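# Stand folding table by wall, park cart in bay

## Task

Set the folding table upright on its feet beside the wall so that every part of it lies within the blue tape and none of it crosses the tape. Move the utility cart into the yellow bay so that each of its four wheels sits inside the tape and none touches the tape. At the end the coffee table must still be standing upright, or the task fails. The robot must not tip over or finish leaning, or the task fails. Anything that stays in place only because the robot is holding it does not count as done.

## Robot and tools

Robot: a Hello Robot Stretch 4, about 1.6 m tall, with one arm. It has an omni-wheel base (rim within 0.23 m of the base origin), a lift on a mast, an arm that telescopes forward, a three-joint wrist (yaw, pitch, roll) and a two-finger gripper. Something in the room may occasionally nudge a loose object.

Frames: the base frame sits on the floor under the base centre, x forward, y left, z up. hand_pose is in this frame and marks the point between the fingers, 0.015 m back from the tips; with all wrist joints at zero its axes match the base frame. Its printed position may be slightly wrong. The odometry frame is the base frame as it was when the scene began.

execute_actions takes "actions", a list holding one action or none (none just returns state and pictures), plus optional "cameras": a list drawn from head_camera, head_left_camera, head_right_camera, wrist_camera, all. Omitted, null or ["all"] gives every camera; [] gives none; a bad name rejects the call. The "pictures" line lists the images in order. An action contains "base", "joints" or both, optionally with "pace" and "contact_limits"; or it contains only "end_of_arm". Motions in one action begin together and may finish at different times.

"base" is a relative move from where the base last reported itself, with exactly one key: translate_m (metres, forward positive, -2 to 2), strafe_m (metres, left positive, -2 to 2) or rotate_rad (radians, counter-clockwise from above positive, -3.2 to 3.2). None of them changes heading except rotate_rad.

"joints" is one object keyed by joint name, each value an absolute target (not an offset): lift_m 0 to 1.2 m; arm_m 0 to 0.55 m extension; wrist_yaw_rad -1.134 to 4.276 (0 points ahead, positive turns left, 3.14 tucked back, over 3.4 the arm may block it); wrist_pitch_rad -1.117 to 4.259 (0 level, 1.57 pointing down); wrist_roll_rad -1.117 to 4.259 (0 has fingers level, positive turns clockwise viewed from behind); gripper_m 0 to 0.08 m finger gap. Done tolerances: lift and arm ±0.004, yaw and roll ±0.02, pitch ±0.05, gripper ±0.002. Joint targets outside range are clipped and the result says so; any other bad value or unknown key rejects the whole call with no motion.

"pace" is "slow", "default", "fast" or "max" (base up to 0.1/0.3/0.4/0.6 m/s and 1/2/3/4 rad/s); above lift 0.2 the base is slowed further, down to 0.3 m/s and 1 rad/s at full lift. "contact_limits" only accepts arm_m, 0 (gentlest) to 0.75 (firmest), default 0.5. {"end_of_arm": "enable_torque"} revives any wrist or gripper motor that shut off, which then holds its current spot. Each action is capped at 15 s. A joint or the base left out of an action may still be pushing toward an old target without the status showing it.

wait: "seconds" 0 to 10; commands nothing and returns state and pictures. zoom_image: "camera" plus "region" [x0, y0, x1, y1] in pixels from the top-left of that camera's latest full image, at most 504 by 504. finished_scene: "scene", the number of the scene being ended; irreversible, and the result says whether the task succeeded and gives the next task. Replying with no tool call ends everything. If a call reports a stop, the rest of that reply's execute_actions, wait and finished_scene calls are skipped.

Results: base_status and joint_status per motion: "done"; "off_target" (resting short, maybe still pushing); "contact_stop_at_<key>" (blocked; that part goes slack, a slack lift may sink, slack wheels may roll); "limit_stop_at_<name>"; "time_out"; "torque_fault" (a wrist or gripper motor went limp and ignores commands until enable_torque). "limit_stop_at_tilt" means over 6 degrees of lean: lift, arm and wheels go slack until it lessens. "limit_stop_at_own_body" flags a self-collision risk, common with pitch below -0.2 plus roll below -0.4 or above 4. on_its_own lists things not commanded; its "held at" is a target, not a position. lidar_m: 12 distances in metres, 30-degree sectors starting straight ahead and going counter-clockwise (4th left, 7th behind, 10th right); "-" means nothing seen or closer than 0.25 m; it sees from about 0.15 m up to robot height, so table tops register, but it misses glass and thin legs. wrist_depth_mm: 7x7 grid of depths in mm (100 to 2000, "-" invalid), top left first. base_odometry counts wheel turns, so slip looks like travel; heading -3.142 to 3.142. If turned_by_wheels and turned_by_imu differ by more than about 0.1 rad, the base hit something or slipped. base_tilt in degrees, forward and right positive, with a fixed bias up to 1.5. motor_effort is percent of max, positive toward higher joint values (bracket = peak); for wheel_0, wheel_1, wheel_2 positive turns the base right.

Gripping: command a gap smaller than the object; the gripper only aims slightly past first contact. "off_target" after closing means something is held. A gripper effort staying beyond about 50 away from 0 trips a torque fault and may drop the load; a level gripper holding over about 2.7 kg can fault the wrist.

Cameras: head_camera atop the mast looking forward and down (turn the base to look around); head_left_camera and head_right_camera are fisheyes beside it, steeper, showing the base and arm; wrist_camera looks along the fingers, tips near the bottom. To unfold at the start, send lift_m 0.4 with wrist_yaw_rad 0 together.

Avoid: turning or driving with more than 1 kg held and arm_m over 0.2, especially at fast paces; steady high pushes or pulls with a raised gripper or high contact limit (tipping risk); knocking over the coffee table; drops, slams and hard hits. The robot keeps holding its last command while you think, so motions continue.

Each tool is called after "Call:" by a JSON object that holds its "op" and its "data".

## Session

Call:
{"op": "execute_actions", "data": {"actions": []}}

Scene clock: 0.00 s.
base_odometry: x=+0.000 y=+0.000 heading=+0.000 (m, m, rad; odometry frame)
turned_by_wheels: +0.000 (rad since the last result)
turned_by_imu: +0.000 (rad since the last result)
base_tilt: forward=-0.2 right=+0.3 (deg)
lidar_m: 1.58 1.40 1.33 1.75 1.69 1.14 0.85 0.86 0.89 0.83 0.79 0.85
base_status: not commanded
joint_positions: lift_m=+0.176 arm_m=+0.001 wrist_yaw_rad=+3.066 wrist_pitch_rad=+0.005 wrist_roll_rad=+0.002 gripper_m=+0.040
joint_status: not commanded
motor_effort: lift_m=+20 arm_m=-1 wrist_yaw_rad=+1 wrist_pitch_rad=-8 wrist_roll_rad=+0 gripper_m=-2 wheel_0=+0 wheel_1=+0 wheel_2=+0 (%)
hand_pose: x=-0.0339 y=+0.1032 z=+0.3532 quat_wxyz=(+0.038, -0.002, +0.001, +0.999) (m; base frame)
wrist_depth_mm: - 143 1042 1229 1430 1708 1499 / - 142 1060 1205 1430 1708 1499 / - 140 1025 1205 1397 1661 1499 / 116 141 1025 1205 1397 1708 1499 / 809 904 1025 1182 1397 1708 1464 / 831 917 1025 1182 1366 1499 1464 / 809 854 122 976 103 1008 991
pictures: head_camera, head_left_camera, head_right_camera, wrist_camera
camera_calibration (this result's frames):
wrist_camera: T_world_to_cam=[[0.108696, 0.994074, -0.00146667, -0.101992], [-0.00331508, -0.00111292, -0.999994, 0.408509], [-0.99407, 0.1087, 0.00317447, 0.103514], [0, 0, 0, 1]] pos_world=[0.11534, 0.0905898, 0.408028]
Images, in order (width x height): head_camera 420x560, head_left_camera 420x672, head_right_camera 420x672, wrist_camera 616x392.

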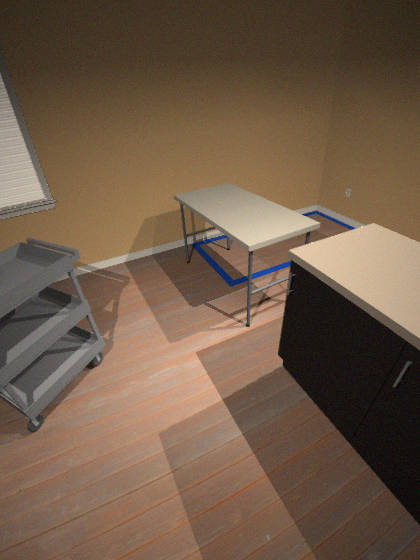

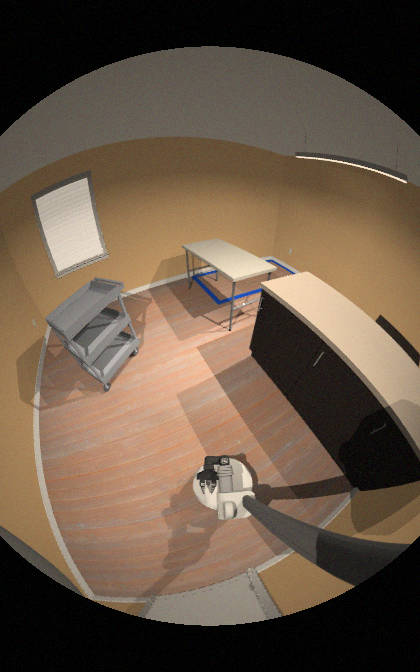

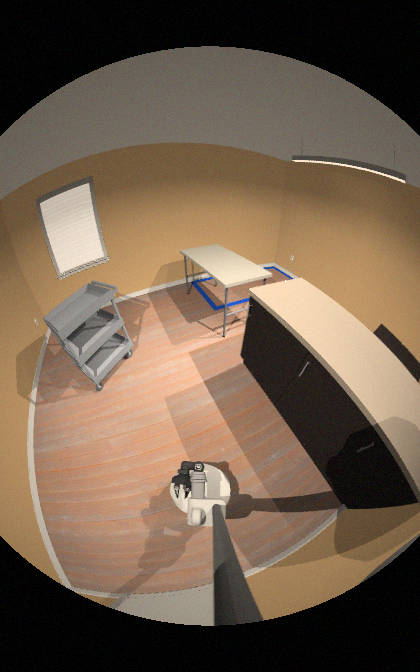

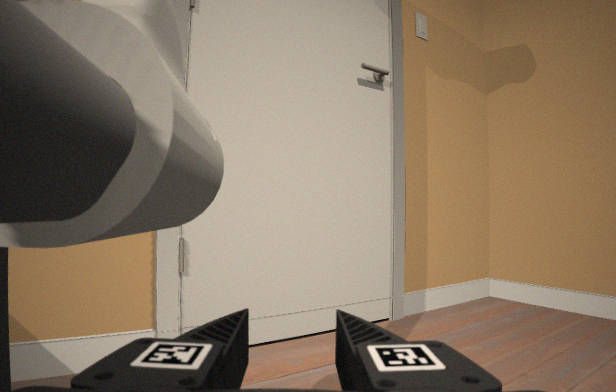

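Call:
{"op": "execute_actions", "data": {"actions": [{"base":{"rotate_rad":0.15}}], "cameras": []}}

Call:
{"op": "execute_actions", "data": {"actions": [{"base":{"translate_m":1.5}}], "cameras": []}}

Call:
{"op": "execute_actions", "data": {"actions": [{"base":{"rotate_rad":0.35}}], "cameras": ["head_right_camera"]}}

Scene clock: 5.90 s.
base_odometry: x=+0.000 y=+0.000 heading=+0.150 (m, m, rad; odometry frame)
turned_by_wheels: +0.150 (rad since the last result)
turned_by_imu: +0.148 (rad since the last result)
base_tilt: forward=-0.2 right=+0.3 (deg)
lidar_m: 1.59 1.34 1.41 1.70 1.68 1.02 0.84 0.85 0.96 0.81 0.80 0.95
base_status: done
joint_positions: lift_m=+0.176 arm_m=+0.001 wrist_yaw_rad=+3.066 wrist_pitch_rad=+0.005 wrist_roll_rad=+0.002 gripper_m=+0.040
joint_status: not commanded
motor_effort: lift_m=+20(20) arm_m=-1(2) wrist_yaw_rad=+1(1) wrist_pitch_rad=-8(9) wrist_roll_rad=+1(1) gripper_m=-1(1) wheel_0=-1(5) wheel_1=+0(6) wheel_2=+0(6) (%)
hand_pose: x=-0.0339 y=+0.1032 z=+0.3532 quat_wxyz=(+0.038, -0.002, +0.001, +0.999) (m; base frame)
wrist_depth_mm: - 143 1008 1118 1255 1430 1576 / - 142 1025 1138 1255 1464 1618 / - 140 991 1098 1229 1430 1576 / 115 141 976 1078 1205 1464 1618 / 831 904 991 1078 1229 1397 1576 / 842 917 976 1078 1182 1336 1464 / 831 866 122 976 103 1025 1008
pictures: none
No camera images: the call's "cameras" was empty. Leave "cameras" out to get every camera's image.

Scene clock: 12.40 s.
base_odometry: x=+1.483 y=+0.224 heading=+0.150 (m, m, rad; odometry frame)
turned_by_wheels: +0.000 (rad since the last result)
turned_by_imu: -0.001 (rad since the last result)
base_tilt: forward=-0.2 right=+0.3 (deg)
lidar_m: 0.72 1.43 0.92 0.55 0.71 2.45 2.32 0.86 0.62 0.38 0.38 0.44
base_status: done
joint_positions: lift_m=+0.176 arm_m=+0.001 wrist_yaw_rad=+3.066 wrist_pitch_rad=+0.005 wrist_roll_rad=+0.002 gripper_m=+0.040
joint_status: not commanded
motor_effort: lift_m=+20(20) arm_m=-2(1) wrist_yaw_rad=+2(2) wrist_pitch_rad=-9(9) wrist_roll_rad=+0(1) gripper_m=-1(1) wheel_0=-1(5) wheel_1=-1(8) wheel_2=+0(8) (%)
hand_pose: x=-0.0339 y=+0.1032 z=+0.3532 quat_wxyz=(+0.038, -0.002, +0.001, +0.999) (m; base frame)
wrist_depth_mm: - 143 - - - - - / - 142 - - - - - / - 140 - - - - - / 116 141 - - - - - / 1281 - - - - - 1983 / 1366 1499 1499 1576 1537 1537 1499 / 946 976 122 946 103 1008 991
pictures: none
No camera images: the call's "cameras" was empty. Leave "cameras" out to get every camera's image.

Scene clock: 13.53 s.
base_odometry: x=+1.483 y=+0.224 heading=+0.500 (m, m, rad; odometry frame)
turned_by_wheels: +0.350 (rad since the last result)
turned_by_imu: +0.347 (rad since the last result)
base_tilt: forward=-0.2 right=+0.3 (deg)
lidar_m: 1.45 1.53 0.55 0.60 2.23 2.35 1.28 0.63 0.42 0.38 0.41 0.57
base_status: done
joint_positions: lift_m=+0.176 arm_m=+0.001 wrist_yaw_rad=+3.066 wrist_pitch_rad=+0.005 wrist_roll_rad=+0.002 gripper_m=+0.040
joint_status: not commanded
motor_effort: lift_m=+20(20) arm_m=-1(1) wrist_yaw_rad=+0(1) wrist_pitch_rad=-9(8) wrist_roll_rad=+2(2) gripper_m=-1(1) wheel_0=+0(4) wheel_1=+0(6) wheel_2=+1(7) (%)
hand_pose: x=-0.0339 y=+0.1032 z=+0.3532 quat_wxyz=(+0.038, -0.002, +0.001, +0.999) (m; base frame)
wrist_depth_mm: - 143 - - - - - / - 142 - - - - - / - 140 - - - - - / 116 141 - - - - - / 654 1025 - - - - - / 723 1160 1537 1576 1576 1537 1464 / 831 976 122 976 103 1008 991
pictures: head_right_camera
Images, in order (width x height): head_right_camera 420x672.

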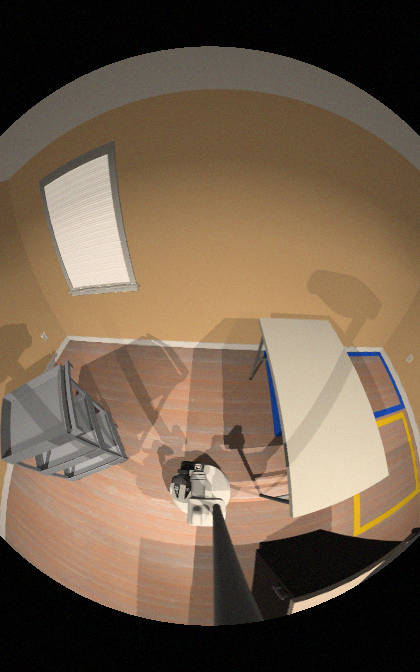

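Call:
{"op": "execute_actions", "data": {"actions": [{"base":{"translate_m":0.16}}], "cameras": []}}

Call:
{"op": "execute_actions", "data": {"actions": [{"base":{"strafe_m":-1.2},"pace":"slow"}], "cameras": ["head_right_camera"]}}

Call:
{"op": "execute_actions", "data": {"actions": [{"base":{"strafe_m":-0.6},"pace":"slow"}], "cameras": ["head_right_camera"]}}

Call:
{"op": "execute_actions", "data": {"actions": [{"base":{"translate_m":0.5},"pace":"slow"}], "cameras": ["head_right_camera"]}}

Scene clock: 25.00 s.
base_odometry: x=+1.624 y=+0.301 heading=+0.500 (m, m, rad; odometry frame)
turned_by_wheels: +0.000 (rad since the last result)
turned_by_imu: -0.001 (rad since the last result)
base_tilt: forward=-0.2 right=+0.3 (deg)
lidar_m: 1.27 1.33 0.62 0.53 0.98 2.51 1.30 0.75 0.42 0.38 0.42 0.56
base_status: done
joint_positions: lift_m=+0.176 arm_m=+0.001 wrist_yaw_rad=+3.066 wrist_pitch_rad=+0.005 wrist_roll_rad=+0.002 gripper_m=+0.040
joint_status: not commanded
motor_effort: lift_m=+20(20) arm_m=-1(2) wrist_yaw_rad=+1(1) wrist_pitch_rad=-9(9) wrist_roll_rad=+1(3) gripper_m=+0(1) wheel_0=+0(4) wheel_1=+0(5) wheel_2=+0(9) (%)
hand_pose: x=-0.0339 y=+0.1032 z=+0.3532 quat_wxyz=(+0.038, -0.002, +0.001, +0.999) (m; base frame)
wrist_depth_mm: - 143 - - - - - / - 142 - - - - - / - 140 - - - - - / 116 141 - - - - - / 732 1060 - - - - - / 732 1205 1537 1576 1576 1537 1499 / 854 960 122 960 103 1008 991
pictures: none
No camera images: the call's "cameras" was empty. Leave "cameras" out to get every camera's image.

action 0: "base": strafe_m = -1.2 would last too long for one action: at the pace "slow" strafe_m can be at most 0.78 in either direction: name a faster pace, or command the rest in another action

Scene clock: 32.13 s.
base_odometry: x=+1.911 y=-0.226 heading=+0.500 (m, m, rad; odometry frame)
turned_by_wheels: +0.000 (rad since the last result)
turned_by_imu: +0.000 (rad since the last result)
base_tilt: forward=-0.1 right=+0.3 (deg)
lidar_m: 0.25 1.30 1.39 1.11 2.87 0.67 0.65 0.25 0.25 0.25 0.25 0.25
base_status: done
joint_positions: lift_m=+0.176 arm_m=+0.001 wrist_yaw_rad=+3.066 wrist_pitch_rad=+0.005 wrist_roll_rad=+0.002 gripper_m=+0.040
joint_status: not commanded
motor_effort: lift_m=+20(20) arm_m=-2(1) wrist_yaw_rad=-1(1) wrist_pitch_rad=-8(8) wrist_roll_rad=+2(1) gripper_m=-2(1) wheel_0=+3(6) wheel_1=-3(10) wheel_2=-2(2) (%)
hand_pose: x=-0.0339 y=+0.1032 z=+0.3532 quat_wxyz=(+0.038, -0.002, +0.001, +0.999) (m; base frame)
wrist_depth_mm: - 143 809 820 - - - / - 142 798 809 - - - / - 140 788 809 - - - / 116 140 788 798 - - - / 768 788 778 798 - - - / 1281 768 768 788 1576 1499 1537 / 904 778 122 788 103 1042 991
pictures: head_right_camera
Images, in order (width x height): head_right_camera 420x672.

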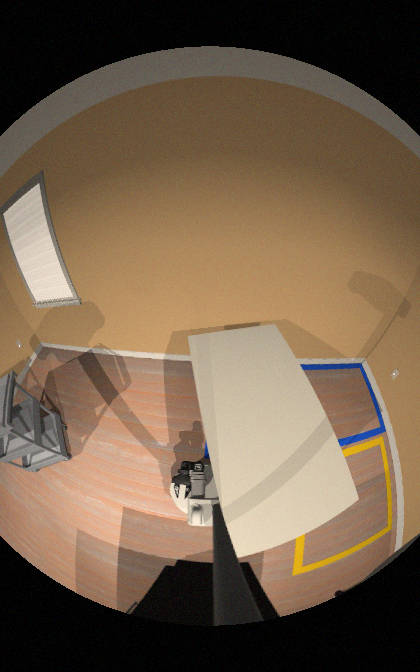

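Scene clock: 38.40 s.
base_odometry: x=+2.350 y=+0.014 heading=+0.499 (m, m, rad; odometry frame)
turned_by_wheels: +0.000 (rad since the last result)
turned_by_imu: -0.003 (rad since the last result)
base_tilt: forward=-0.1 right=+0.3 (deg)
lidar_m: 0.25 0.80 1.14 1.23 1.21 3.06 1.17 0.25 0.25 0.25 0.25 0.25
base_status: done
joint_positions: lift_m=+0.176 arm_m=+0.001 wrist_yaw_rad=+3.066 wrist_pitch_rad=+0.005 wrist_roll_rad=+0.002 gripper_m=+0.040
joint_status: not commanded
motor_effort: lift_m=+20(20) arm_m=-1(2) wrist_yaw_rad=+0(0) wrist_pitch_rad=-9(9) wrist_roll_rad=+1(0) gripper_m=-1(1) wheel_0=+5(6) wheel_1=-2(5) wheel_2=-4(9) (%)
hand_pose: x=-0.0339 y=+0.1032 z=+0.3532 quat_wxyz=(+0.038, -0.002, +0.001, +0.999) (m; base frame)
wrist_depth_mm: - 143 - - - - - / - 142 1336 - - - - / - 140 1308 1336 - - - / 116 141 1255 1336 - - - / 732 - 1308 1308 - - - / 1281 1281 1336 1430 1537 1537 1464 / 960 768 122 960 103 1025 991
pictures: head_right_camera
Images, in order (width x height): head_right_camera 420x672.

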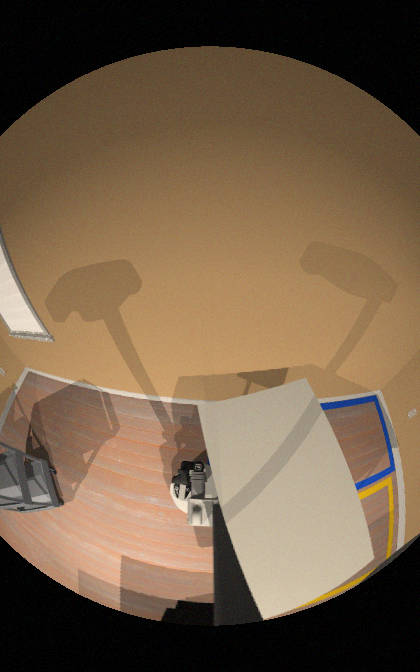

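Call:
{"op": "execute_actions", "data": {"actions": [{"base":{"translate_m":-0.47}}], "cameras": []}}

Call:
{"op": "execute_actions", "data": {"actions": [{"base":{"strafe_m":-0.7},"pace":"slow"}], "cameras": ["head_right_camera"]}}

Call:
{"op": "execute_actions", "data": {"actions": [{"base":{"strafe_m":-0.55},"pace":"slow"}], "cameras": ["head_right_camera"]}}

Call:
{"op": "execute_actions", "data": {"actions": [{"base":{"translate_m":0.45},"pace":"slow"}], "cameras": ["head_right_camera"]}}

Scene clock: 47.30 s.
base_odometry: x=+1.937 y=-0.211 heading=+0.499 (m, m, rad; odometry frame)
turned_by_wheels: +0.000 (rad since the last result)
turned_by_imu: -0.002 (rad since the last result)
base_tilt: forward=-0.1 right=+0.3 (deg)
lidar_m: 0.42 1.29 1.40 1.12 2.86 0.73 0.68 0.40 0.25 0.25 0.25 0.25
base_status: done
joint_positions: lift_m=+0.176 arm_m=+0.001 wrist_yaw_rad=+3.066 wrist_pitch_rad=+0.005 wrist_roll_rad=+0.002 gripper_m=+0.040
joint_status: not commanded
motor_effort: lift_m=+20(20) arm_m=-1(2) wrist_yaw_rad=+1(0) wrist_pitch_rad=-9(9) wrist_roll_rad=+1(1) gripper_m=+0(1) wheel_0=+0(4) wheel_1=+2(4) wheel_2=-2(7) (%)
hand_pose: x=-0.0339 y=+0.1032 z=+0.3532 quat_wxyz=(+0.038, -0.002, +0.001, +0.999) (m; base frame)
wrist_depth_mm: - 143 831 854 - - - / - 142 842 854 - - - / - 140 831 842 - - - / 116 141 820 842 - - - / 809 809 820 820 - - - / 1255 798 798 820 1576 1537 1499 / 904 788 122 809 103 1008 1008
pictures: none
No camera images: the call's "cameras" was empty. Leave "cameras" out to get every camera's image.

Scene clock: 55.43 s.
base_odometry: x=+2.272 y=-0.826 heading=+0.499 (m, m, rad; odometry frame)
turned_by_wheels: +0.000 (rad since the last result)
turned_by_imu: -0.002 (rad since the last result)
base_tilt: forward=-0.1 right=+0.3 (deg)
lidar_m: 0.25 0.25 1.79 1.82 1.00 0.81 1.52 1.53 0.25 0.25 0.25 0.25
base_status: done
joint_positions: lift_m=+0.176 arm_m=+0.001 wrist_yaw_rad=+3.066 wrist_pitch_rad=+0.005 wrist_roll_rad=+0.002 gripper_m=+0.040
joint_status: not commanded
motor_effort: lift_m=+20(20) arm_m=-1(1) wrist_yaw_rad=+0(0) wrist_pitch_rad=-9(9) wrist_roll_rad=+1(0) gripper_m=+0(1) wheel_0=+3(7) wheel_1=-4(7) wheel_2=-3(3) (%)
hand_pose: x=-0.0339 y=+0.1032 z=+0.3532 quat_wxyz=(+0.038, -0.002, +0.001, +0.999) (m; base frame)
wrist_depth_mm: - 143 - - 891 917 917 / - 142 - - 891 891 917 / - 140 - - 878 917 904 / 116 141 - - 891 904 904 / 1576 - - - 866 878 904 / 1430 1430 1537 1537 866 866 866 / 960 960 122 976 103 866 878
pictures: head_right_camera
Images, in order (width x height): head_right_camera 420x672.

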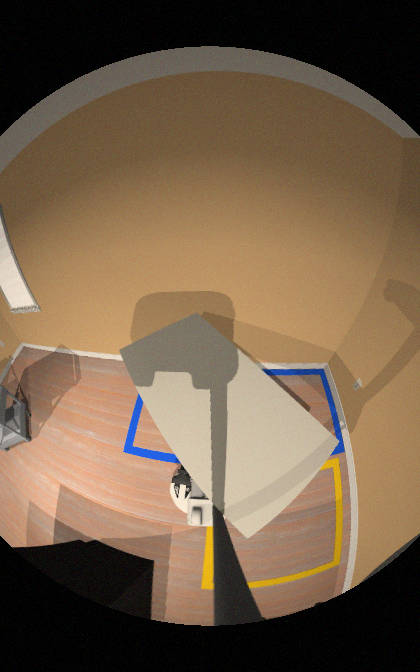

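Scene clock: 62.07 s.
base_odometry: x=+2.535 y=-1.309 heading=+0.499 (m, m, rad; odometry frame)
turned_by_wheels: +0.000 (rad since the last result)
turned_by_imu: +0.000 (rad since the last result)
base_tilt: forward=-0.2 right=+0.3 (deg)
lidar_m: 0.25 0.25 0.25 2.37 1.15 1.29 1.46 1.02 0.25 0.25 0.25 0.25
base_status: done
joint_positions: lift_m=+0.176 arm_m=+0.001 wrist_yaw_rad=+3.066 wrist_pitch_rad=+0.005 wrist_roll_rad=+0.002 gripper_m=+0.040
joint_status: not commanded
motor_effort: lift_m=+20(20) arm_m=-2(1) wrist_yaw_rad=+2(1) wrist_pitch_rad=-9(9) wrist_roll_rad=+1(0) gripper_m=+0(1) wheel_0=+5(6) wheel_1=-3(8) wheel_2=+0(4) (%)
hand_pose: x=-0.0339 y=+0.1032 z=+0.3532 quat_wxyz=(+0.038, -0.002, +0.001, +0.999) (m; base frame)
wrist_depth_mm: - 143 - - - - - / - 142 - - - - 1008 / - 140 - - - 1464 1008 / 116 141 1661 - - 1430 1025 / 1118 1661 - - - 1430 1025 / 1205 1464 1537 1576 1661 1336 991 / 946 960 122 960 103 991 946
pictures: head_right_camera
Images, in order (width x height): head_right_camera 420x672.

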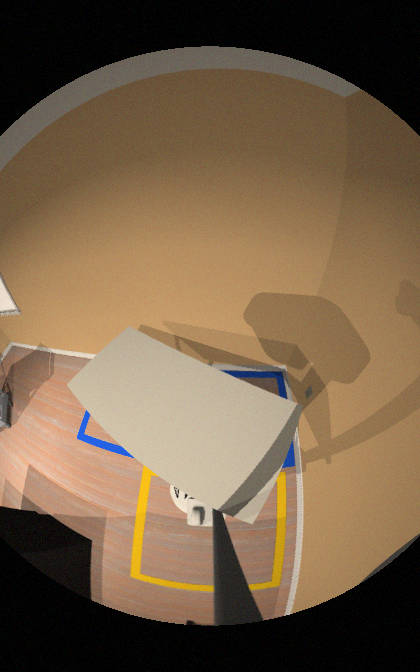

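Scene clock: 67.83 s.
base_odometry: x=+2.930 y=-1.093 heading=+0.499 (m, m, rad; odometry frame)
turned_by_wheels: +0.000 (rad since the last result)
turned_by_imu: -0.003 (rad since the last result)
base_tilt: forward=-0.1 right=+0.2 (deg)
lidar_m: 0.25 0.25 0.25 0.25 1.66 1.46 1.90 1.09 0.26 0.25 0.25 0.25
base_status: done
joint_positions: lift_m=+0.176 arm_m=+0.001 wrist_yaw_rad=+3.066 wrist_pitch_rad=+0.005 wrist_roll_rad=+0.002 gripper_m=+0.040
joint_status: not commanded
motor_effort: lift_m=+20(20) arm_m=-1(1) wrist_yaw_rad=+1(1) wrist_pitch_rad=-8(9) wrist_roll_rad=+1(2) gripper_m=-1(1) wheel_0=+3(7) wheel_1=+2(4) wheel_2=-6(11) (%)
hand_pose: x=-0.0339 y=+0.1032 z=+0.3532 quat_wxyz=(+0.038, -0.002, +0.001, +0.999) (m; base frame)
wrist_depth_mm: - 143 - - - - - / - 141 - - - - - / - 140 - - - 1430 1430 / 116 141 - - - 1397 1430 / 1182 1863 - - - 1397 1397 / 1229 1499 1576 1576 1618 1366 1366 / 931 960 122 976 103 1008 976
pictures: head_right_camera
Images, in order (width x height): head_right_camera 420x672.

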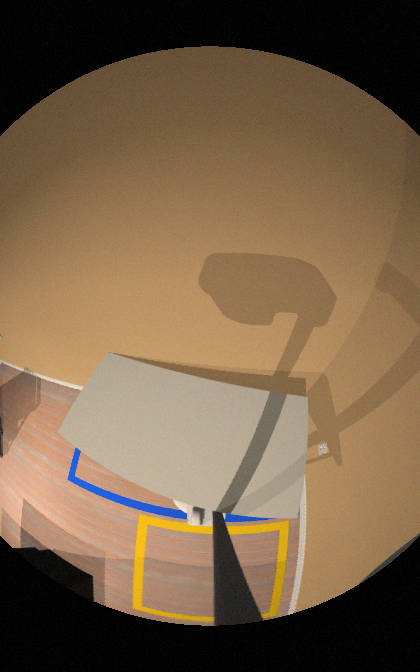

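Call:
{"op": "execute_actions", "data": {"actions": [{"base":{"translate_m":0.04},"pace":"slow"}], "cameras": []}}

Call:
{"op": "execute_actions", "data": {"actions": [{"base":{"translate_m":-0.65}}], "cameras": ["head_camera"]}}

Call:
{"op": "execute_actions", "data": {"actions": [{"base":{"strafe_m":0.7},"joints":{"lift_m":0.4,"wrist_yaw_rad":0,"gripper_m":0.08,"arm_m":0.1}}], "cameras": ["head_camera","wrist_camera"]}}

Scene clock: 76.67 s.
base_odometry: x=+2.965 y=-1.074 heading=+0.499 (m, m, rad; odometry frame)
turned_by_wheels: +0.000 (rad since the last result)
turned_by_imu: -0.002 (rad since the last result)
base_tilt: forward=-0.2 right=+0.2 (deg)
lidar_m: 0.25 0.25 0.25 0.25 1.67 1.50 1.95 1.09 0.25 0.25 0.25 0.25
base_status: done
joint_positions: lift_m=+0.176 arm_m=+0.001 wrist_yaw_rad=+3.066 wrist_pitch_rad=+0.005 wrist_roll_rad=+0.002 gripper_m=+0.040
joint_status: not commanded
motor_effort: lift_m=+20(20) arm_m=-1(2) wrist_yaw_rad=+0(0) wrist_pitch_rad=-9(9) wrist_roll_rad=+1(2) gripper_m=-1(1) wheel_0=+2(4) wheel_1=+2(3) wheel_2=-7(12) (%)
hand_pose: x=-0.0339 y=+0.1032 z=+0.3532 quat_wxyz=(+0.038, -0.002, +0.001, +0.999) (m; base frame)
wrist_depth_mm: - 143 - - - - - / - 142 - - - - - / - 140 - - - 1464 1464 / 116 140 - - - 1430 1430 / 1160 1863 - - - 1430 1464 / 1255 1464 1499 1576 1576 1430 1430 / 960 960 122 976 104 1008 1008
pictures: none
No camera images: the call's "cameras" was empty. Leave "cameras" out to get every camera's image.

Scene clock: 80.33 s.
base_odometry: x=+2.394 y=-1.385 heading=+0.499 (m, m, rad; odometry frame)
turned_by_wheels: +0.000 (rad since the last result)
turned_by_imu: -0.001 (rad since the last result)
base_tilt: forward=-0.1 right=+0.3 (deg)
lidar_m: 0.59 0.65 1.96 2.40 1.05 1.29 1.30 1.03 0.77 0.74 0.77 0.59
base_status: done
joint_positions: lift_m=+0.176 arm_m=+0.001 wrist_yaw_rad=+3.066 wrist_pitch_rad=+0.005 wrist_roll_rad=+0.002 gripper_m=+0.040
joint_status: not commanded
motor_effort: lift_m=+20(20) arm_m=-1(1) wrist_yaw_rad=+1(0) wrist_pitch_rad=-9(9) wrist_roll_rad=+1(1) gripper_m=-2(0) wheel_0=+0(4) wheel_1=+1(6) wheel_2=-1(9) (%)
hand_pose: x=-0.0339 y=+0.1032 z=+0.3532 quat_wxyz=(+0.038, -0.002, +0.001, +0.999) (m; base frame)
wrist_depth_mm: - 143 - - - - - / - 142 - - - - 1025 / - 140 - - - 1430 1025 / 115 141 1499 - - 1464 1025 / 1138 1661 - - - 1430 1025 / 1182 1397 1576 1537 1576 1336 1008 / 946 976 122 976 103 1008 946
pictures: head_camera
Images, in order (width x height): head_camera 420x560.

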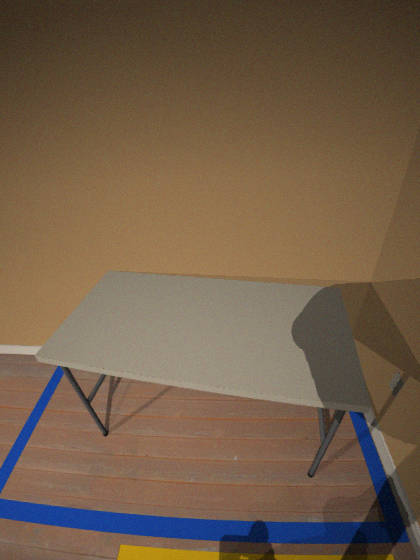

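Scene clock: 84.00 s.
base_odometry: x=+2.059 y=-0.770 heading=+0.499 (m, m, rad; odometry frame)
turned_by_wheels: +0.000 (rad since the last result)
turned_by_imu: -0.004 (rad since the last result)
base_tilt: forward=-0.2 right=+0.3 (deg)
lidar_m: 0.72 1.42 1.95 1.68 0.78 0.59 0.78 1.43 1.49 1.44 0.90 0.73
base_status: done
joint_positions: lift_m=+0.400 arm_m=+0.099 wrist_yaw_rad=+0.000 wrist_pitch_rad=+0.005 wrist_roll_rad=+0.002 gripper_m=+0.080
joint_status: all done
motor_effort: lift_m=+22(24) arm_m=+4(7) wrist_yaw_rad=+0(8) wrist_pitch_rad=-9(9) wrist_roll_rad=+0(1) gripper_m=+1(1) wheel_0=+1(8) wheel_1=-2(6) wheel_2=+0(1) (%)
hand_pose: x=+0.4829 y=-0.0873 z=+0.5770 quat_wxyz=(+1.000, +0.001, +0.002, +0.000) (m; base frame)
wrist_depth_mm: 1098 1078 1078 1042 1042 1060 1042 / 1098 1060 1060 1078 1042 1042 1025 / 1098 1078 442 424 402 387 368 / 1060 1060 1042 1060 1042 1025 1025 / 1078 1060 1060 1042 1025 1042 1042 / 1060 1042 1042 1060 1025 1025 1008 / - 105 462 1060 135 110 1025
pictures: head_camera, wrist_camera
camera_calibration (this result's frames):
wrist_camera: T_world_to_cam=[[-0.0327405, -0.999463, -0.00146302, -0.0741691], [0.00317306, 0.00135985, -0.999994, 0.630917], [0.999459, -0.0327449, 0.00312683, -0.337781], [0, 0, 0, 1]] pos_world=[0.333168, -0.0860478, 0.631861]
Images, in order (width x height): head_camera 420x560, wrist_camera 616x392.

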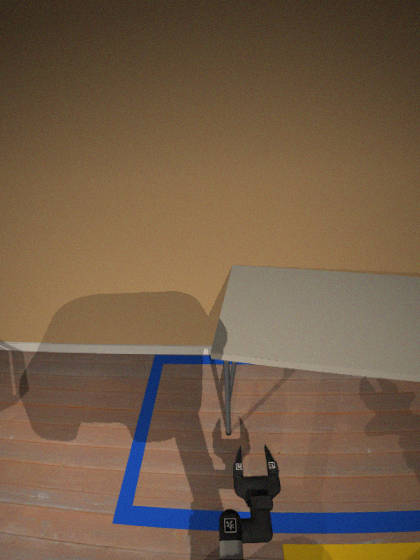

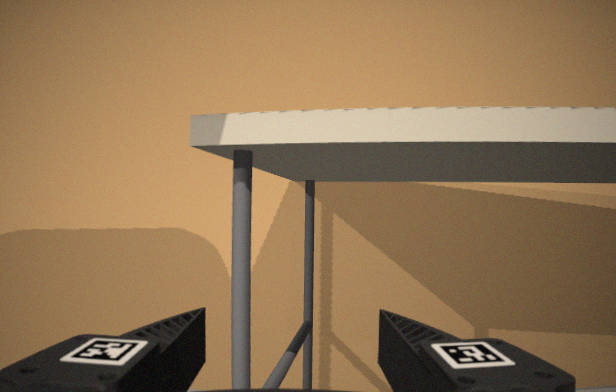

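Call:
{"op": "execute_actions", "data": {"actions": [{"base":{"strafe_m":0.075},"joints":{"arm_m":0.435}}], "cameras": ["wrist_camera"]}}

Call:
{"op": "execute_actions", "data": {"actions": [{"joints":{"gripper_m":0}}], "cameras": []}}

Call:
{"op": "execute_actions", "data": {"actions": [{"joints":{"arm_m":0.3},"pace":"slow"}], "cameras": []}}

Call:
{"op": "execute_actions", "data": {"actions": [{"joints":{"gripper_m":0.08}}], "cameras": []}}

Call:
{"op": "execute_actions", "data": {"actions": [{"joints":{"arm_m":0.0}}], "cameras": ["head_camera"]}}

Call:
{"op": "execute_actions", "data": {"actions": [{"base":{"strafe_m":1.1},"joints":{"wrist_yaw_rad":3.05,"gripper_m":0.04}}], "cameras": ["head_left_camera"]}}

Scene clock: 99.20 s.
base_odometry: x=+2.024 y=-0.704 heading=+0.498 (m, m, rad; odometry frame)
turned_by_wheels: +0.000 (rad since the last result)
turned_by_imu: -0.002 (rad since the last result)
base_tilt: forward=-0.2 right=+0.3 (deg)
lidar_m: 0.73 1.43 1.92 1.60 0.76 0.58 0.57 1.46 1.55 1.50 0.91 0.76
base_status: done
joint_positions: lift_m=+0.400 arm_m=+0.434 wrist_yaw_rad=+0.000 wrist_pitch_rad=+0.004 wrist_roll_rad=+0.002 gripper_m=+0.080
joint_status: all done
motor_effort: lift_m=+22(22) arm_m=+4(3) wrist_yaw_rad=+0(1) wrist_pitch_rad=-9(9) wrist_roll_rad=+1(1) gripper_m=+2(0) wheel_0=+1(8) wheel_1=-2(8) wheel_2=+0(1) (%)
hand_pose: x=+0.8178 y=-0.0874 z=+0.5770 quat_wxyz=(+1.000, +0.001, +0.002, +0.000) (m; base frame)
wrist_depth_mm: 732 732 153 134 151 146 - / 732 723 723 133 214 207 211 / 723 732 723 133 397 377 368 / 732 723 715 133 707 699 691 / 723 715 715 132 707 699 699 / 715 707 707 132 699 691 683 / - 105 699 132 136 110 676
pictures: wrist_camera
camera_calibration (this result's frames):
wrist_camera: T_world_to_cam=[[-0.0331173, -0.99945, -0.00146546, -0.0629735], [0.00324331, 0.00135879, -0.999994, 0.629811], [0.999446, -0.0331218, 0.00319653, -0.672574], [0, 0, 0, 1]] pos_world=[0.668073, -0.0860716, 0.631865]
Images, in order (width x height): wrist_camera 616x392.

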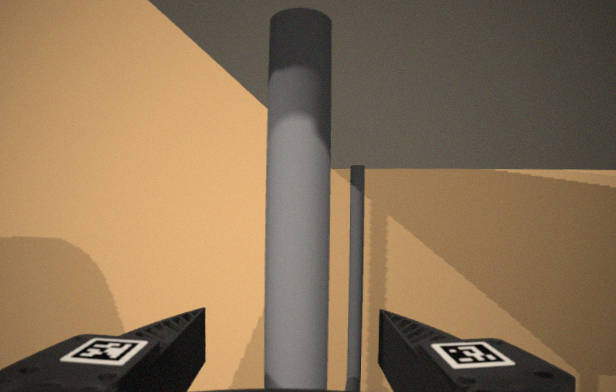

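Scene clock: 100.43 s.
base_odometry: x=+2.024 y=-0.705 heading=+0.498 (m, m, rad; odometry frame)
turned_by_wheels: +0.000 (rad since the last result)
turned_by_imu: -0.001 (rad since the last result)
base_tilt: forward=-0.2 right=+0.3 (deg)
lidar_m: 0.74 1.42 1.90 1.59 0.79 0.58 0.57 1.49 1.55 1.49 0.92 0.75
base_status: not commanded
joint_positions: lift_m=+0.400 arm_m=+0.434 wrist_yaw_rad=-0.001 wrist_pitch_rad=+0.004 wrist_roll_rad=+0.003 gripper_m=+0.022
joint_status: gripper_m off_target (ended at +0.022, target +0.000)
on_its_own: gripper_m is held at +0.017, not at your +0.000, by its contact guard: the fingers met something
motor_effort: lift_m=+22(22) arm_m=+4(4) wrist_yaw_rad=+6(5) wrist_pitch_rad=-9(8) wrist_roll_rad=-1(3) gripper_m=-47(62) wheel_0=-2(2) wheel_1=-3(3) wheel_2=-2(2) (%)
hand_pose: x=+0.8177 y=-0.0877 z=+0.5770 quat_wxyz=(+1.000, +0.002, +0.002, -0.001) (m; base frame)
wrist_depth_mm: 732 732 153 136 150 145 - / 723 723 715 135 215 207 211 / 732 732 715 134 397 379 370 / 715 715 723 133 707 699 699 / 715 715 715 132 699 699 691 / 715 707 707 131 699 699 683 / 715 715 110 129 106 691 683
pictures: none
No camera images: the call's "cameras" was empty. Leave "cameras" out to get every camera's image.

Scene clock: 103.07 s.
base_odometry: x=+2.024 y=-0.705 heading=+0.498 (m, m, rad; odometry frame)
turned_by_wheels: +0.000 (rad since the last result)
turned_by_imu: -0.001 (rad since the last result)
base_tilt: forward=-0.2 right=+0.4 (deg)
lidar_m: 0.61 1.44 1.91 1.58 0.73 0.58 0.57 1.48 1.57 1.52 0.82 0.61
base_status: not commanded
joint_positions: lift_m=+0.400 arm_m=+0.301 wrist_yaw_rad=+0.003 wrist_pitch_rad=+0.005 wrist_roll_rad=+0.003 gripper_m=+0.022
joint_status: all done
on_its_own: gripper_m is held at +0.017, not at your +0.000, by its contact guard: the fingers met something
motor_effort: lift_m=+22(22) arm_m=-8(10) wrist_yaw_rad=-8(8) wrist_pitch_rad=-11(11) wrist_roll_rad=-1(2) gripper_m=-46(47) wheel_0=-4(4) wheel_1=-3(3) wheel_2=+1(2) (%)
hand_pose: x=+0.6852 y=-0.0868 z=+0.5769 quat_wxyz=(+1.000, +0.001, +0.003, +0.001) (m; base frame)
wrist_depth_mm: 866 878 152 137 150 145 - / 878 866 866 135 215 207 211 / 878 866 842 135 397 382 366 / 854 842 854 134 842 831 831 / 866 842 854 133 854 842 842 / 854 854 831 132 831 820 831 / 854 854 110 130 106 820 798
pictures: none
No camera images: the call's "cameras" was empty. Leave "cameras" out to get every camera's image.

Scene clock: 104.30 s.
base_odometry: x=+2.024 y=-0.705 heading=+0.498 (m, m, rad; odometry frame)
turned_by_wheels: +0.000 (rad since the last result)
turned_by_imu: +0.000 (rad since the last result)
base_tilt: forward=-0.1 right=+0.2 (deg)
lidar_m: 0.61 1.43 1.92 1.60 0.78 0.58 0.57 1.48 1.57 1.51 0.82 0.64
base_status: not commanded
joint_positions: lift_m=+0.400 arm_m=+0.301 wrist_yaw_rad=+0.001 wrist_pitch_rad=+0.005 wrist_roll_rad=+0.003 gripper_m=+0.080
joint_status: all done
motor_effort: lift_m=+22(22) arm_m=-5(8) wrist_yaw_rad=-2(7) wrist_pitch_rad=-10(11) wrist_roll_rad=+0(1) gripper_m=+1(44) wheel_0=-1(4) wheel_1=-2(3) wheel_2=+0(1) (%)
hand_pose: x=+0.6844 y=-0.0873 z=+0.5769 quat_wxyz=(+1.000, +0.001, +0.003, +0.000) (m; base frame)
wrist_depth_mm: 878 854 152 138 150 145 - / 866 866 854 137 213 207 209 / 866 866 866 136 389 382 364 / 866 854 854 135 854 831 842 / 854 854 854 134 842 820 831 / 854 854 842 133 820 820 820 / - 105 842 132 135 110 831
pictures: none
No camera images: the call's "cameras" was empty. Leave "cameras" out to get every camera's image.

Scene clock: 106.30 s.
base_odometry: x=+2.024 y=-0.705 heading=+0.498 (m, m, rad; odometry frame)
turned_by_wheels: +0.000 (rad since the last result)
turned_by_imu: -0.001 (rad since the last result)
base_tilt: forward=-0.2 right=+0.3 (deg)
lidar_m: 0.62 1.43 1.91 1.61 0.78 0.58 0.56 1.47 1.57 1.52 0.81 0.63
base_status: not commanded
joint_positions: lift_m=+0.400 arm_m=+0.001 wrist_yaw_rad=+0.000 wrist_pitch_rad=+0.005 wrist_roll_rad=+0.003 gripper_m=+0.080
joint_status: all done
motor_effort: lift_m=+22(22) arm_m=-5(4) wrist_yaw_rad=+1(1) wrist_pitch_rad=-9(9) wrist_roll_rad=+1(2) gripper_m=+1(1) wheel_0=-1(1) wheel_1=-2(1) wheel_2=+0(0) (%)
hand_pose: x=+0.3848 y=-0.0874 z=+0.5770 quat_wxyz=(+1.000, +0.001, +0.002, +0.000) (m; base frame)
wrist_depth_mm: 1205 1182 1160 1182 1160 1138 1138 / 1182 1182 1160 1160 1160 1160 1160 / 1160 1182 1160 402 392 384 377 / 1138 1160 1160 1138 1160 1138 1138 / 1182 1160 1160 1138 1138 1138 1118 / 1160 1160 1138 1160 1138 1118 1138 / - 105 1138 1118 136 110 1118
pictures: head_camera
Images, in order (width x height): head_camera 420x560.

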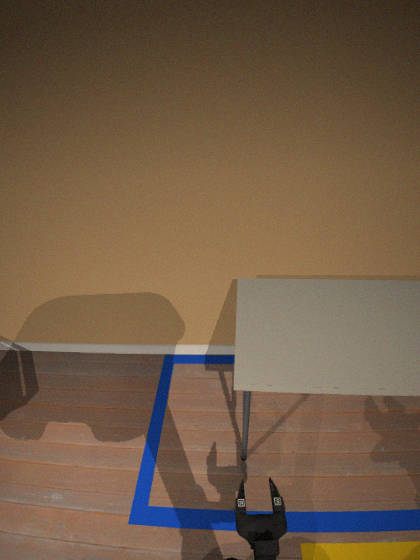

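Scene clock: 111.30 s.
base_odometry: x=+1.498 y=+0.262 heading=+0.498 (m, m, rad; odometry frame)
turned_by_wheels: +0.000 (rad since the last result)
turned_by_imu: -0.005 (rad since the last result)
base_tilt: forward=-0.2 right=+0.3 (deg)
lidar_m: 1.39 1.48 0.51 0.56 2.21 2.40 1.44 0.68 0.78 2.12 1.31 1.45
base_status: done
joint_positions: lift_m=+0.400 arm_m=+0.001 wrist_yaw_rad=+3.050 wrist_pitch_rad=+0.005 wrist_roll_rad=+0.003 gripper_m=+0.040
joint_status: all done
motor_effort: lift_m=+22(22) arm_m=-4(4) wrist_yaw_rad=+3(5) wrist_pitch_rad=-9(9) wrist_roll_rad=+0(1) gripper_m=-3(2) wheel_0=+2(9) wheel_1=-2(5) wheel_2=+0(1) (%)
hand_pose: x=-0.0317 y=+0.1066 z=+0.5770 quat_wxyz=(+0.046, -0.002, +0.001, +0.999) (m; base frame)
wrist_depth_mm: 140 168 - - - - - / - 143 - - - - - / 106 142 - - - - - / 118 142 - - - - - / 715 1255 - - - - - / 798 1281 - - - - - / 820 960 123 1499 104 1576 1576
pictures: head_left_camera
Images, in order (width x height): head_left_camera 420x672.

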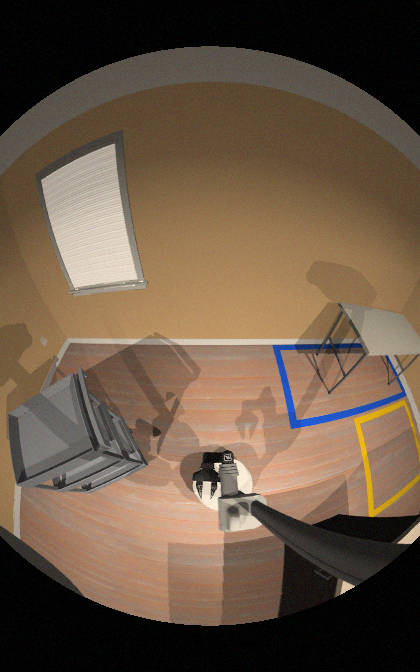

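Call:
{"op": "execute_actions", "data": {"actions": [{"base":{"translate_m":-0.45},"joints":{"lift_m":0.18}}], "cameras": []}}

Call:
{"op": "execute_actions", "data": {"actions": [{"base":{"strafe_m":1.55}}], "cameras": ["head_right_camera"]}}

Call:
{"op": "execute_actions", "data": {"actions": [{"base":{"translate_m":0.6}}], "cameras": ["head_right_camera"]}}

Scene clock: 126.00 s.
base_odometry: x=+1.103 y=+0.047 heading=+0.498 (m, m, rad; odometry frame)
turned_by_wheels: +0.000 (rad since the last result)
turned_by_imu: -0.002 (rad since the last result)
base_tilt: forward=-0.2 right=+0.3 (deg)
lidar_m: 1.84 0.77 0.79 1.02 2.26 1.92 1.35 0.52 0.38 0.39 1.58 1.62
base_status: done
joint_positions: lift_m=+0.180 arm_m=+0.001 wrist_yaw_rad=+3.050 wrist_pitch_rad=+0.005 wrist_roll_rad=+0.003 gripper_m=+0.040
joint_status: all done
motor_effort: lift_m=+16(19) arm_m=-4(4) wrist_yaw_rad=+2(3) wrist_pitch_rad=-9(9) wrist_roll_rad=-1(1) gripper_m=-3(3) wheel_0=+0(5) wheel_1=+0(6) wheel_2=-1(8) (%)
hand_pose: x=-0.0317 y=+0.1066 z=+0.3575 quat_wxyz=(+0.046, -0.002, +0.001, +0.999) (m; base frame)
wrist_depth_mm: 140 167 - - - - - / - 143 - - - - - / 106 142 - - - - - / 119 143 - - - - - / 691 1229 1983 - - - - / 768 1255 1499 1576 1576 1537 1499 / 866 976 123 976 104 1025 1008
pictures: none
No camera images: the call's "cameras" was empty. Leave "cameras" out to get every camera's image.

Scene clock: 132.50 s.
base_odometry: x=+0.362 y=+1.408 heading=+0.498 (m, m, rad; odometry frame)
turned_by_wheels: +0.000 (rad since the last result)
turned_by_imu: -0.007 (rad since the last result)
base_tilt: forward=-0.2 right=+0.3 (deg)
lidar_m: 1.87 0.82 0.61 0.53 0.59 0.84 1.79 1.88 2.00 1.95 0.53 0.53
base_status: done
joint_positions: lift_m=+0.180 arm_m=+0.001 wrist_yaw_rad=+3.050 wrist_pitch_rad=+0.005 wrist_roll_rad=+0.003 gripper_m=+0.040
joint_status: not commanded
motor_effort: lift_m=+17(17) arm_m=-4(4) wrist_yaw_rad=+2(0) wrist_pitch_rad=-9(9) wrist_roll_rad=+2(0) gripper_m=-4(4) wheel_0=+1(8) wheel_1=-1(9) wheel_2=+0(1) (%)
hand_pose: x=-0.0317 y=+0.1066 z=+0.3575 quat_wxyz=(+0.046, -0.002, +0.001, +0.999) (m; base frame)
wrist_depth_mm: 140 167 - - 1618 878 627 / - 143 1983 1983 1618 891 647 / 106 142 1921 1921 1661 878 647 / 118 143 1983 1983 1661 891 647 / 1921 1921 1983 - 1661 878 640 / 1397 1464 1537 1576 1366 878 634 / 960 991 123 976 104 768 621
pictures: head_right_camera
Images, in order (width x height): head_right_camera 420x672.

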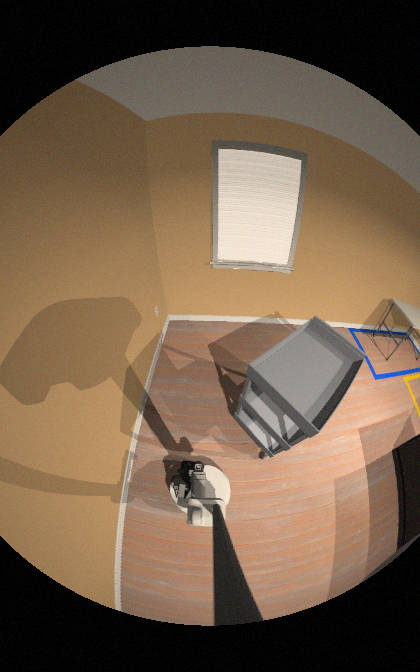

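Scene clock: 135.97 s.
base_odometry: x=+0.889 y=+1.695 heading=+0.498 (m, m, rad; odometry frame)
turned_by_wheels: +0.000 (rad since the last result)
turned_by_imu: -0.001 (rad since the last result)
base_tilt: forward=-0.1 right=+0.3 (deg)
lidar_m: 1.27 0.77 0.57 0.55 0.58 0.80 2.39 2.56 0.31 0.25 0.41 1.33
base_status: done
joint_positions: lift_m=+0.180 arm_m=+0.001 wrist_yaw_rad=+3.050 wrist_pitch_rad=+0.005 wrist_roll_rad=+0.003 gripper_m=+0.040
joint_status: not commanded
motor_effort: lift_m=+17(17) arm_m=-4(4) wrist_yaw_rad=+3(0) wrist_pitch_rad=-9(8) wrist_roll_rad=-1(0) gripper_m=-4(3) wheel_0=+0(4) wheel_1=+0(4) wheel_2=+2(8) (%)
hand_pose: x=-0.0317 y=+0.1066 z=+0.3575 quat_wxyz=(+0.046, -0.002, +0.001, +0.999) (m; base frame)
wrist_depth_mm: 141 168 - - 1576 842 597 / - 143 - - 1537 831 603 / 106 143 - - 1576 842 609 / 118 142 - - 1576 842 609 / - - - - 1537 842 609 / 1430 1464 1576 1537 1281 831 603 / 960 991 123 946 105 732 609
pictures: head_right_camera
Images, in order (width x height): head_right_camera 420x672.

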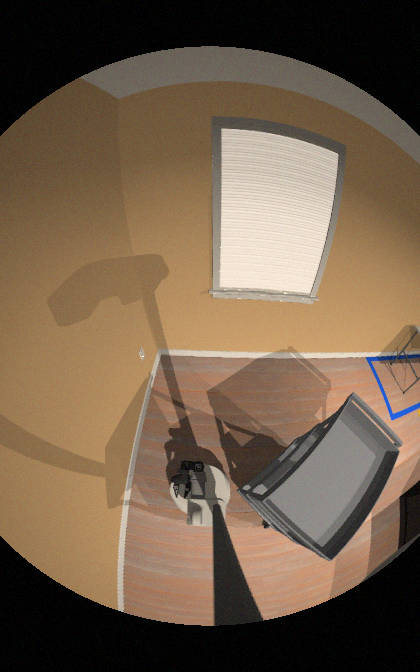

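Call:
{"op": "execute_actions", "data": {"actions": [{"base":{"strafe_m":-0.4},"pace":"slow"}], "cameras": ["head_right_camera"]}}

Call:
{"op": "execute_actions", "data": {"actions": [{"base":{"strafe_m":-0.4},"pace":"slow"}], "cameras": ["head_right_camera"]}}

Scene clock: 145.67 s.
base_odometry: x=+1.080 y=+1.344 heading=+0.498 (m, m, rad; odometry frame)
turned_by_wheels: +0.000 (rad since the last result)
turned_by_imu: -0.001 (rad since the last result)
base_tilt: forward=-0.1 right=+0.3 (deg)
lidar_m: 1.24 1.33 0.99 0.95 1.01 1.39 2.41 2.17 0.29 0.25 0.25 0.25
base_status: done
joint_positions: lift_m=+0.180 arm_m=+0.001 wrist_yaw_rad=+3.050 wrist_pitch_rad=+0.005 wrist_roll_rad=+0.003 gripper_m=+0.040
joint_status: not commanded
motor_effort: lift_m=+17(17) arm_m=-4(4) wrist_yaw_rad=+1(2) wrist_pitch_rad=-9(9) wrist_roll_rad=-1(1) gripper_m=-3(3) wheel_0=+7(12) wheel_1=-5(9) wheel_2=-5(5) (%)
hand_pose: x=-0.0317 y=+0.1066 z=+0.3575 quat_wxyz=(+0.046, -0.002, +0.001, +0.999) (m; base frame)
wrist_depth_mm: 141 167 - - - 1499 1138 / - 143 - - - 1618 1138 / 106 142 - - - 1576 1138 / 119 142 - - - 1618 1138 / - - - - - 1576 1118 / 1397 1499 1537 1576 1576 1397 1118 / 946 960 123 976 104 1042 1008
pictures: head_right_camera
Images, in order (width x height): head_right_camera 420x672.

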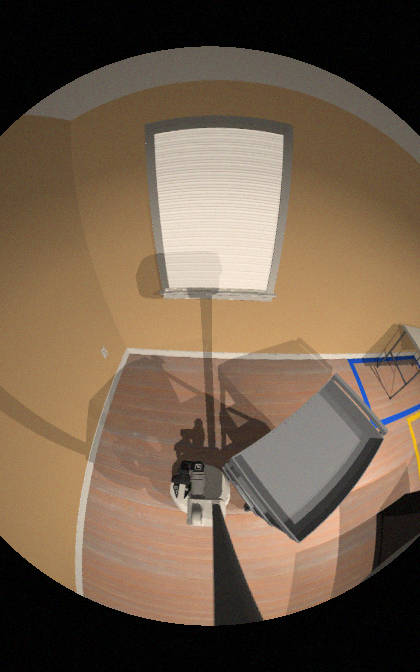

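Scene clock: 150.80 s.
base_odometry: x=+1.271 y=+0.993 heading=+0.498 (m, m, rad; odometry frame)
turned_by_wheels: +0.000 (rad since the last result)
turned_by_imu: +0.000 (rad since the last result)
base_tilt: forward=-0.1 right=+0.3 (deg)
lidar_m: 0.43 1.31 1.38 1.36 1.41 2.02 2.42 1.59 1.33 0.26 0.25 0.25
base_status: done
joint_positions: lift_m=+0.180 arm_m=+0.001 wrist_yaw_rad=+3.050 wrist_pitch_rad=+0.005 wrist_roll_rad=+0.003 gripper_m=+0.040
joint_status: not commanded
motor_effort: lift_m=+17(17) arm_m=-4(5) wrist_yaw_rad=+1(1) wrist_pitch_rad=-9(9) wrist_roll_rad=+1(1) gripper_m=-3(2) wheel_0=+7(12) wheel_1=-4(12) wheel_2=+2(5) (%)
hand_pose: x=-0.0317 y=+0.1066 z=+0.3575 quat_wxyz=(+0.046, -0.002, +0.001, +0.999) (m; base frame)
wrist_depth_mm: 141 168 - - - - 1708 / - 143 - - - - 1708 / 106 142 - - - - 1661 / 119 142 - - - - 1618 / 1863 - - - - - 1618 / 1397 1499 1576 1576 1576 1576 1537 / 960 991 123 991 105 1025 991
pictures: head_right_camera
Images, in order (width x height): head_right_camera 420x672.

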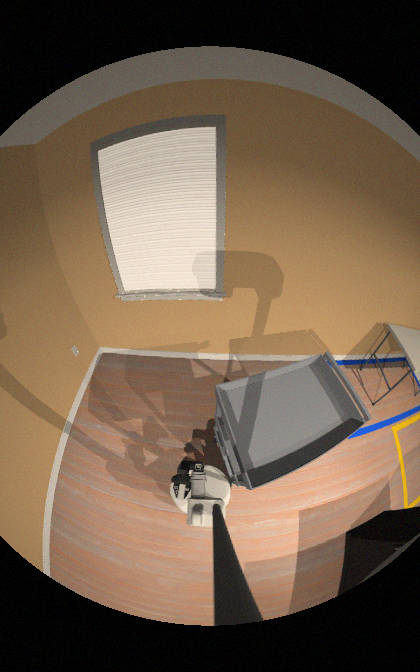

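Call:
{"op": "execute_actions", "data": {"actions": [{"base":{"strafe_m":0.2}}], "cameras": []}}

Call:
{"op": "execute_actions", "data": {"actions": [{"base":{"translate_m":0.88}}], "cameras": []}}

Call:
{"op": "execute_actions", "data": {"actions": [{"base":{"rotate_rad":-1.6}}], "cameras": []}}

Call:
{"op": "execute_actions", "data": {"actions": [{"base":{"translate_m":0.68}}], "cameras": ["head_right_camera"]}}

Call:
{"op": "execute_actions", "data": {"actions": [{"base":{"strafe_m":-0.45},"pace":"slow"}], "cameras": ["head_right_camera"]}}

Scene clock: 172.70 s.
base_odometry: x=+1.175 y=+1.169 heading=+0.498 (m, m, rad; odometry frame)
turned_by_wheels: +0.000 (rad since the last result)
turned_by_imu: -0.002 (rad since the last result)
base_tilt: forward=-0.2 right=+0.2 (deg)
lidar_m: 1.26 1.34 1.19 1.15 1.22 1.73 2.41 1.89 1.52 0.38 0.38 0.45
base_status: done
joint_positions: lift_m=+0.180 arm_m=+0.001 wrist_yaw_rad=+3.050 wrist_pitch_rad=+0.005 wrist_roll_rad=+0.003 gripper_m=+0.040
joint_status: not commanded
motor_effort: lift_m=+17(17) arm_m=-4(4) wrist_yaw_rad=+2(1) wrist_pitch_rad=-9(9) wrist_roll_rad=+0(3) gripper_m=-2(4) wheel_0=+1(8) wheel_1=-2(10) wheel_2=+1(2) (%)
hand_pose: x=-0.0317 y=+0.1066 z=+0.3575 quat_wxyz=(+0.046, -0.002, +0.001, +0.999) (m; base frame)
wrist_depth_mm: 141 167 - - - 1921 1397 / - 143 - - - 1863 1397 / 106 142 - - - 1983 1366 / 118 143 - - - 1921 1336 / - - - - - 1983 1366 / 1430 1464 1576 1576 1576 1576 1336 / 960 976 123 976 104 1008 1008
pictures: none
No camera images: the call's "cameras" was empty. Leave "cameras" out to get every camera's image.

Scene clock: 177.13 s.
base_odometry: x=+1.948 y=+1.589 heading=+0.498 (m, m, rad; odometry frame)
turned_by_wheels: +0.000 (rad since the last result)
turned_by_imu: -0.001 (rad since the last result)
base_tilt: forward=-0.2 right=+0.3 (deg)
lidar_m: 0.39 0.42 0.58 1.10 1.18 1.66 3.31 0.46 0.53 0.93 0.57 0.38
base_status: done
joint_positions: lift_m=+0.180 arm_m=+0.001 wrist_yaw_rad=+3.050 wrist_pitch_rad=+0.005 wrist_roll_rad=+0.003 gripper_m=+0.040
joint_status: not commanded
motor_effort: lift_m=+17(17) arm_m=-4(4) wrist_yaw_rad=+1(2) wrist_pitch_rad=-9(8) wrist_roll_rad=+1(1) gripper_m=-2(2) wheel_0=-1(4) wheel_1=+0(4) wheel_2=+1(9) (%)
hand_pose: x=-0.0317 y=+0.1066 z=+0.3575 quat_wxyz=(+0.046, -0.002, +0.001, +0.999) (m; base frame)
wrist_depth_mm: 140 167 - - - 1863 1336 / - 143 - - - 1808 1366 / 106 143 - - - 1921 1336 / 119 143 - - - 1863 1308 / 854 - - - - 1863 1336 / 842 1464 1537 1576 1618 1537 1281 / 854 991 123 960 105 1025 1008
pictures: none
No camera images: the call's "cameras" was empty. Leave "cameras" out to get every camera's image.

Scene clock: 179.20 s.
base_odometry: x=+1.948 y=+1.589 heading=-1.102 (m, m, rad; odometry frame)
turned_by_wheels: -1.600 (rad since the last result)
turned_by_imu: -1.588 (rad since the last result)
base_tilt: forward=-0.1 right=+0.3 (deg)
lidar_m: 0.83 0.61 0.38 0.35 0.40 0.57 1.12 1.15 1.62 3.29 0.48 0.50
base_status: done
joint_positions: lift_m=+0.180 arm_m=+0.001 wrist_yaw_rad=+3.050 wrist_pitch_rad=+0.005 wrist_roll_rad=+0.003 gripper_m=+0.040
joint_status: not commanded
motor_effort: lift_m=+17(17) arm_m=-4(4) wrist_yaw_rad=+2(1) wrist_pitch_rad=-9(9) wrist_roll_rad=+1(1) gripper_m=-3(3) wheel_0=+1(6) wheel_1=-1(5) wheel_2=+1(7) (%)
hand_pose: x=-0.0317 y=+0.1066 z=+0.3575 quat_wxyz=(+0.046, -0.002, +0.001, +0.999) (m; base frame)
wrist_depth_mm: 141 167 1255 1308 976 559 421 / - 143 1255 1281 976 564 424 / 106 142 1229 1281 991 569 418 / 119 143 1281 1308 991 564 415 / 1160 1205 1229 1281 960 564 413 / 1182 1205 1205 1255 878 554 418 / 946 991 123 976 104 512 415
pictures: none
No camera images: the call's "cameras" was empty. Leave "cameras" out to get every camera's image.

Scene clock: 182.97 s.
base_odometry: x=+2.256 y=+0.983 heading=-1.101 (m, m, rad; odometry frame)
turned_by_wheels: +0.000 (rad since the last result)
turned_by_imu: -0.001 (rad since the last result)
base_tilt: forward=-0.2 right=+0.2 (deg)
lidar_m: 1.42 0.60 0.41 0.40 0.43 0.53 1.78 1.87 0.29 0.25 0.25 0.27
base_status: done
joint_positions: lift_m=+0.180 arm_m=+0.001 wrist_yaw_rad=+3.050 wrist_pitch_rad=+0.005 wrist_roll_rad=+0.003 gripper_m=+0.040
joint_status: not commanded
motor_effort: lift_m=+17(17) arm_m=-4(4) wrist_yaw_rad=+2(1) wrist_pitch_rad=-10(8) wrist_roll_rad=+0(1) gripper_m=-4(2) wheel_0=+0(6) wheel_1=-1(7) wheel_2=+2(8) (%)
hand_pose: x=-0.0317 y=+0.1066 z=+0.3575 quat_wxyz=(+0.046, -0.002, +0.001, +0.999) (m; base frame)
wrist_depth_mm: 141 168 1921 1921 931 554 415 / - 143 1921 1983 960 559 421 / 106 143 1983 1921 991 564 410 / 118 142 1983 1983 991 564 413 / 1808 1921 1983 1983 976 549 410 / 1397 1430 1537 1537 878 549 410 / 946 991 123 976 104 500 410
pictures: head_right_camera
Images, in order (width x height): head_right_camera 420x672.

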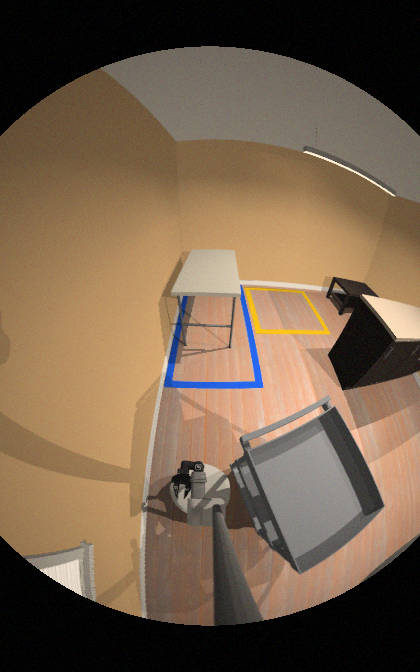

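Scene clock: 188.60 s.
base_odometry: x=+1.855 y=+0.779 heading=-1.101 (m, m, rad; odometry frame)
turned_by_wheels: +0.000 (rad since the last result)
turned_by_imu: -0.001 (rad since the last result)
base_tilt: forward=-0.1 right=+0.2 (deg)
lidar_m: 1.41 1.24 0.89 0.86 0.88 1.24 1.79 0.27 0.25 0.25 0.25 0.30
base_status: done
joint_positions: lift_m=+0.180 arm_m=+0.001 wrist_yaw_rad=+3.050 wrist_pitch_rad=+0.005 wrist_roll_rad=+0.003 gripper_m=+0.040
joint_status: not commanded
motor_effort: lift_m=+17(17) arm_m=-4(5) wrist_yaw_rad=+1(2) wrist_pitch_rad=-9(8) wrist_roll_rad=+0(1) gripper_m=-2(3) wheel_0=+1(8) wheel_1=-2(7) wheel_2=+1(3) (%)
hand_pose: x=-0.0317 y=+0.1066 z=+0.3575 quat_wxyz=(+0.046, -0.002, +0.001, +0.999) (m; base frame)
wrist_depth_mm: 140 168 1983 - - 1281 976 / - 143 1921 1983 - 1336 931 / 106 142 1983 1983 1983 1308 960 / 119 143 1921 - - 1308 976 / 1808 1863 1983 1921 - 1308 960 / 1464 1537 1537 1618 1576 1255 960 / 960 991 123 960 104 1008 917
pictures: head_right_camera
Images, in order (width x height): head_right_camera 420x672.

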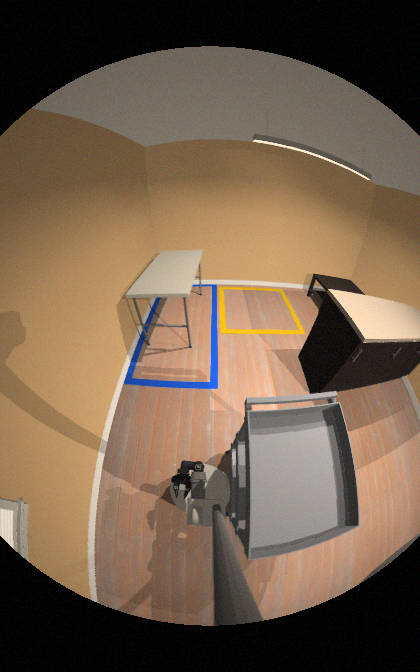

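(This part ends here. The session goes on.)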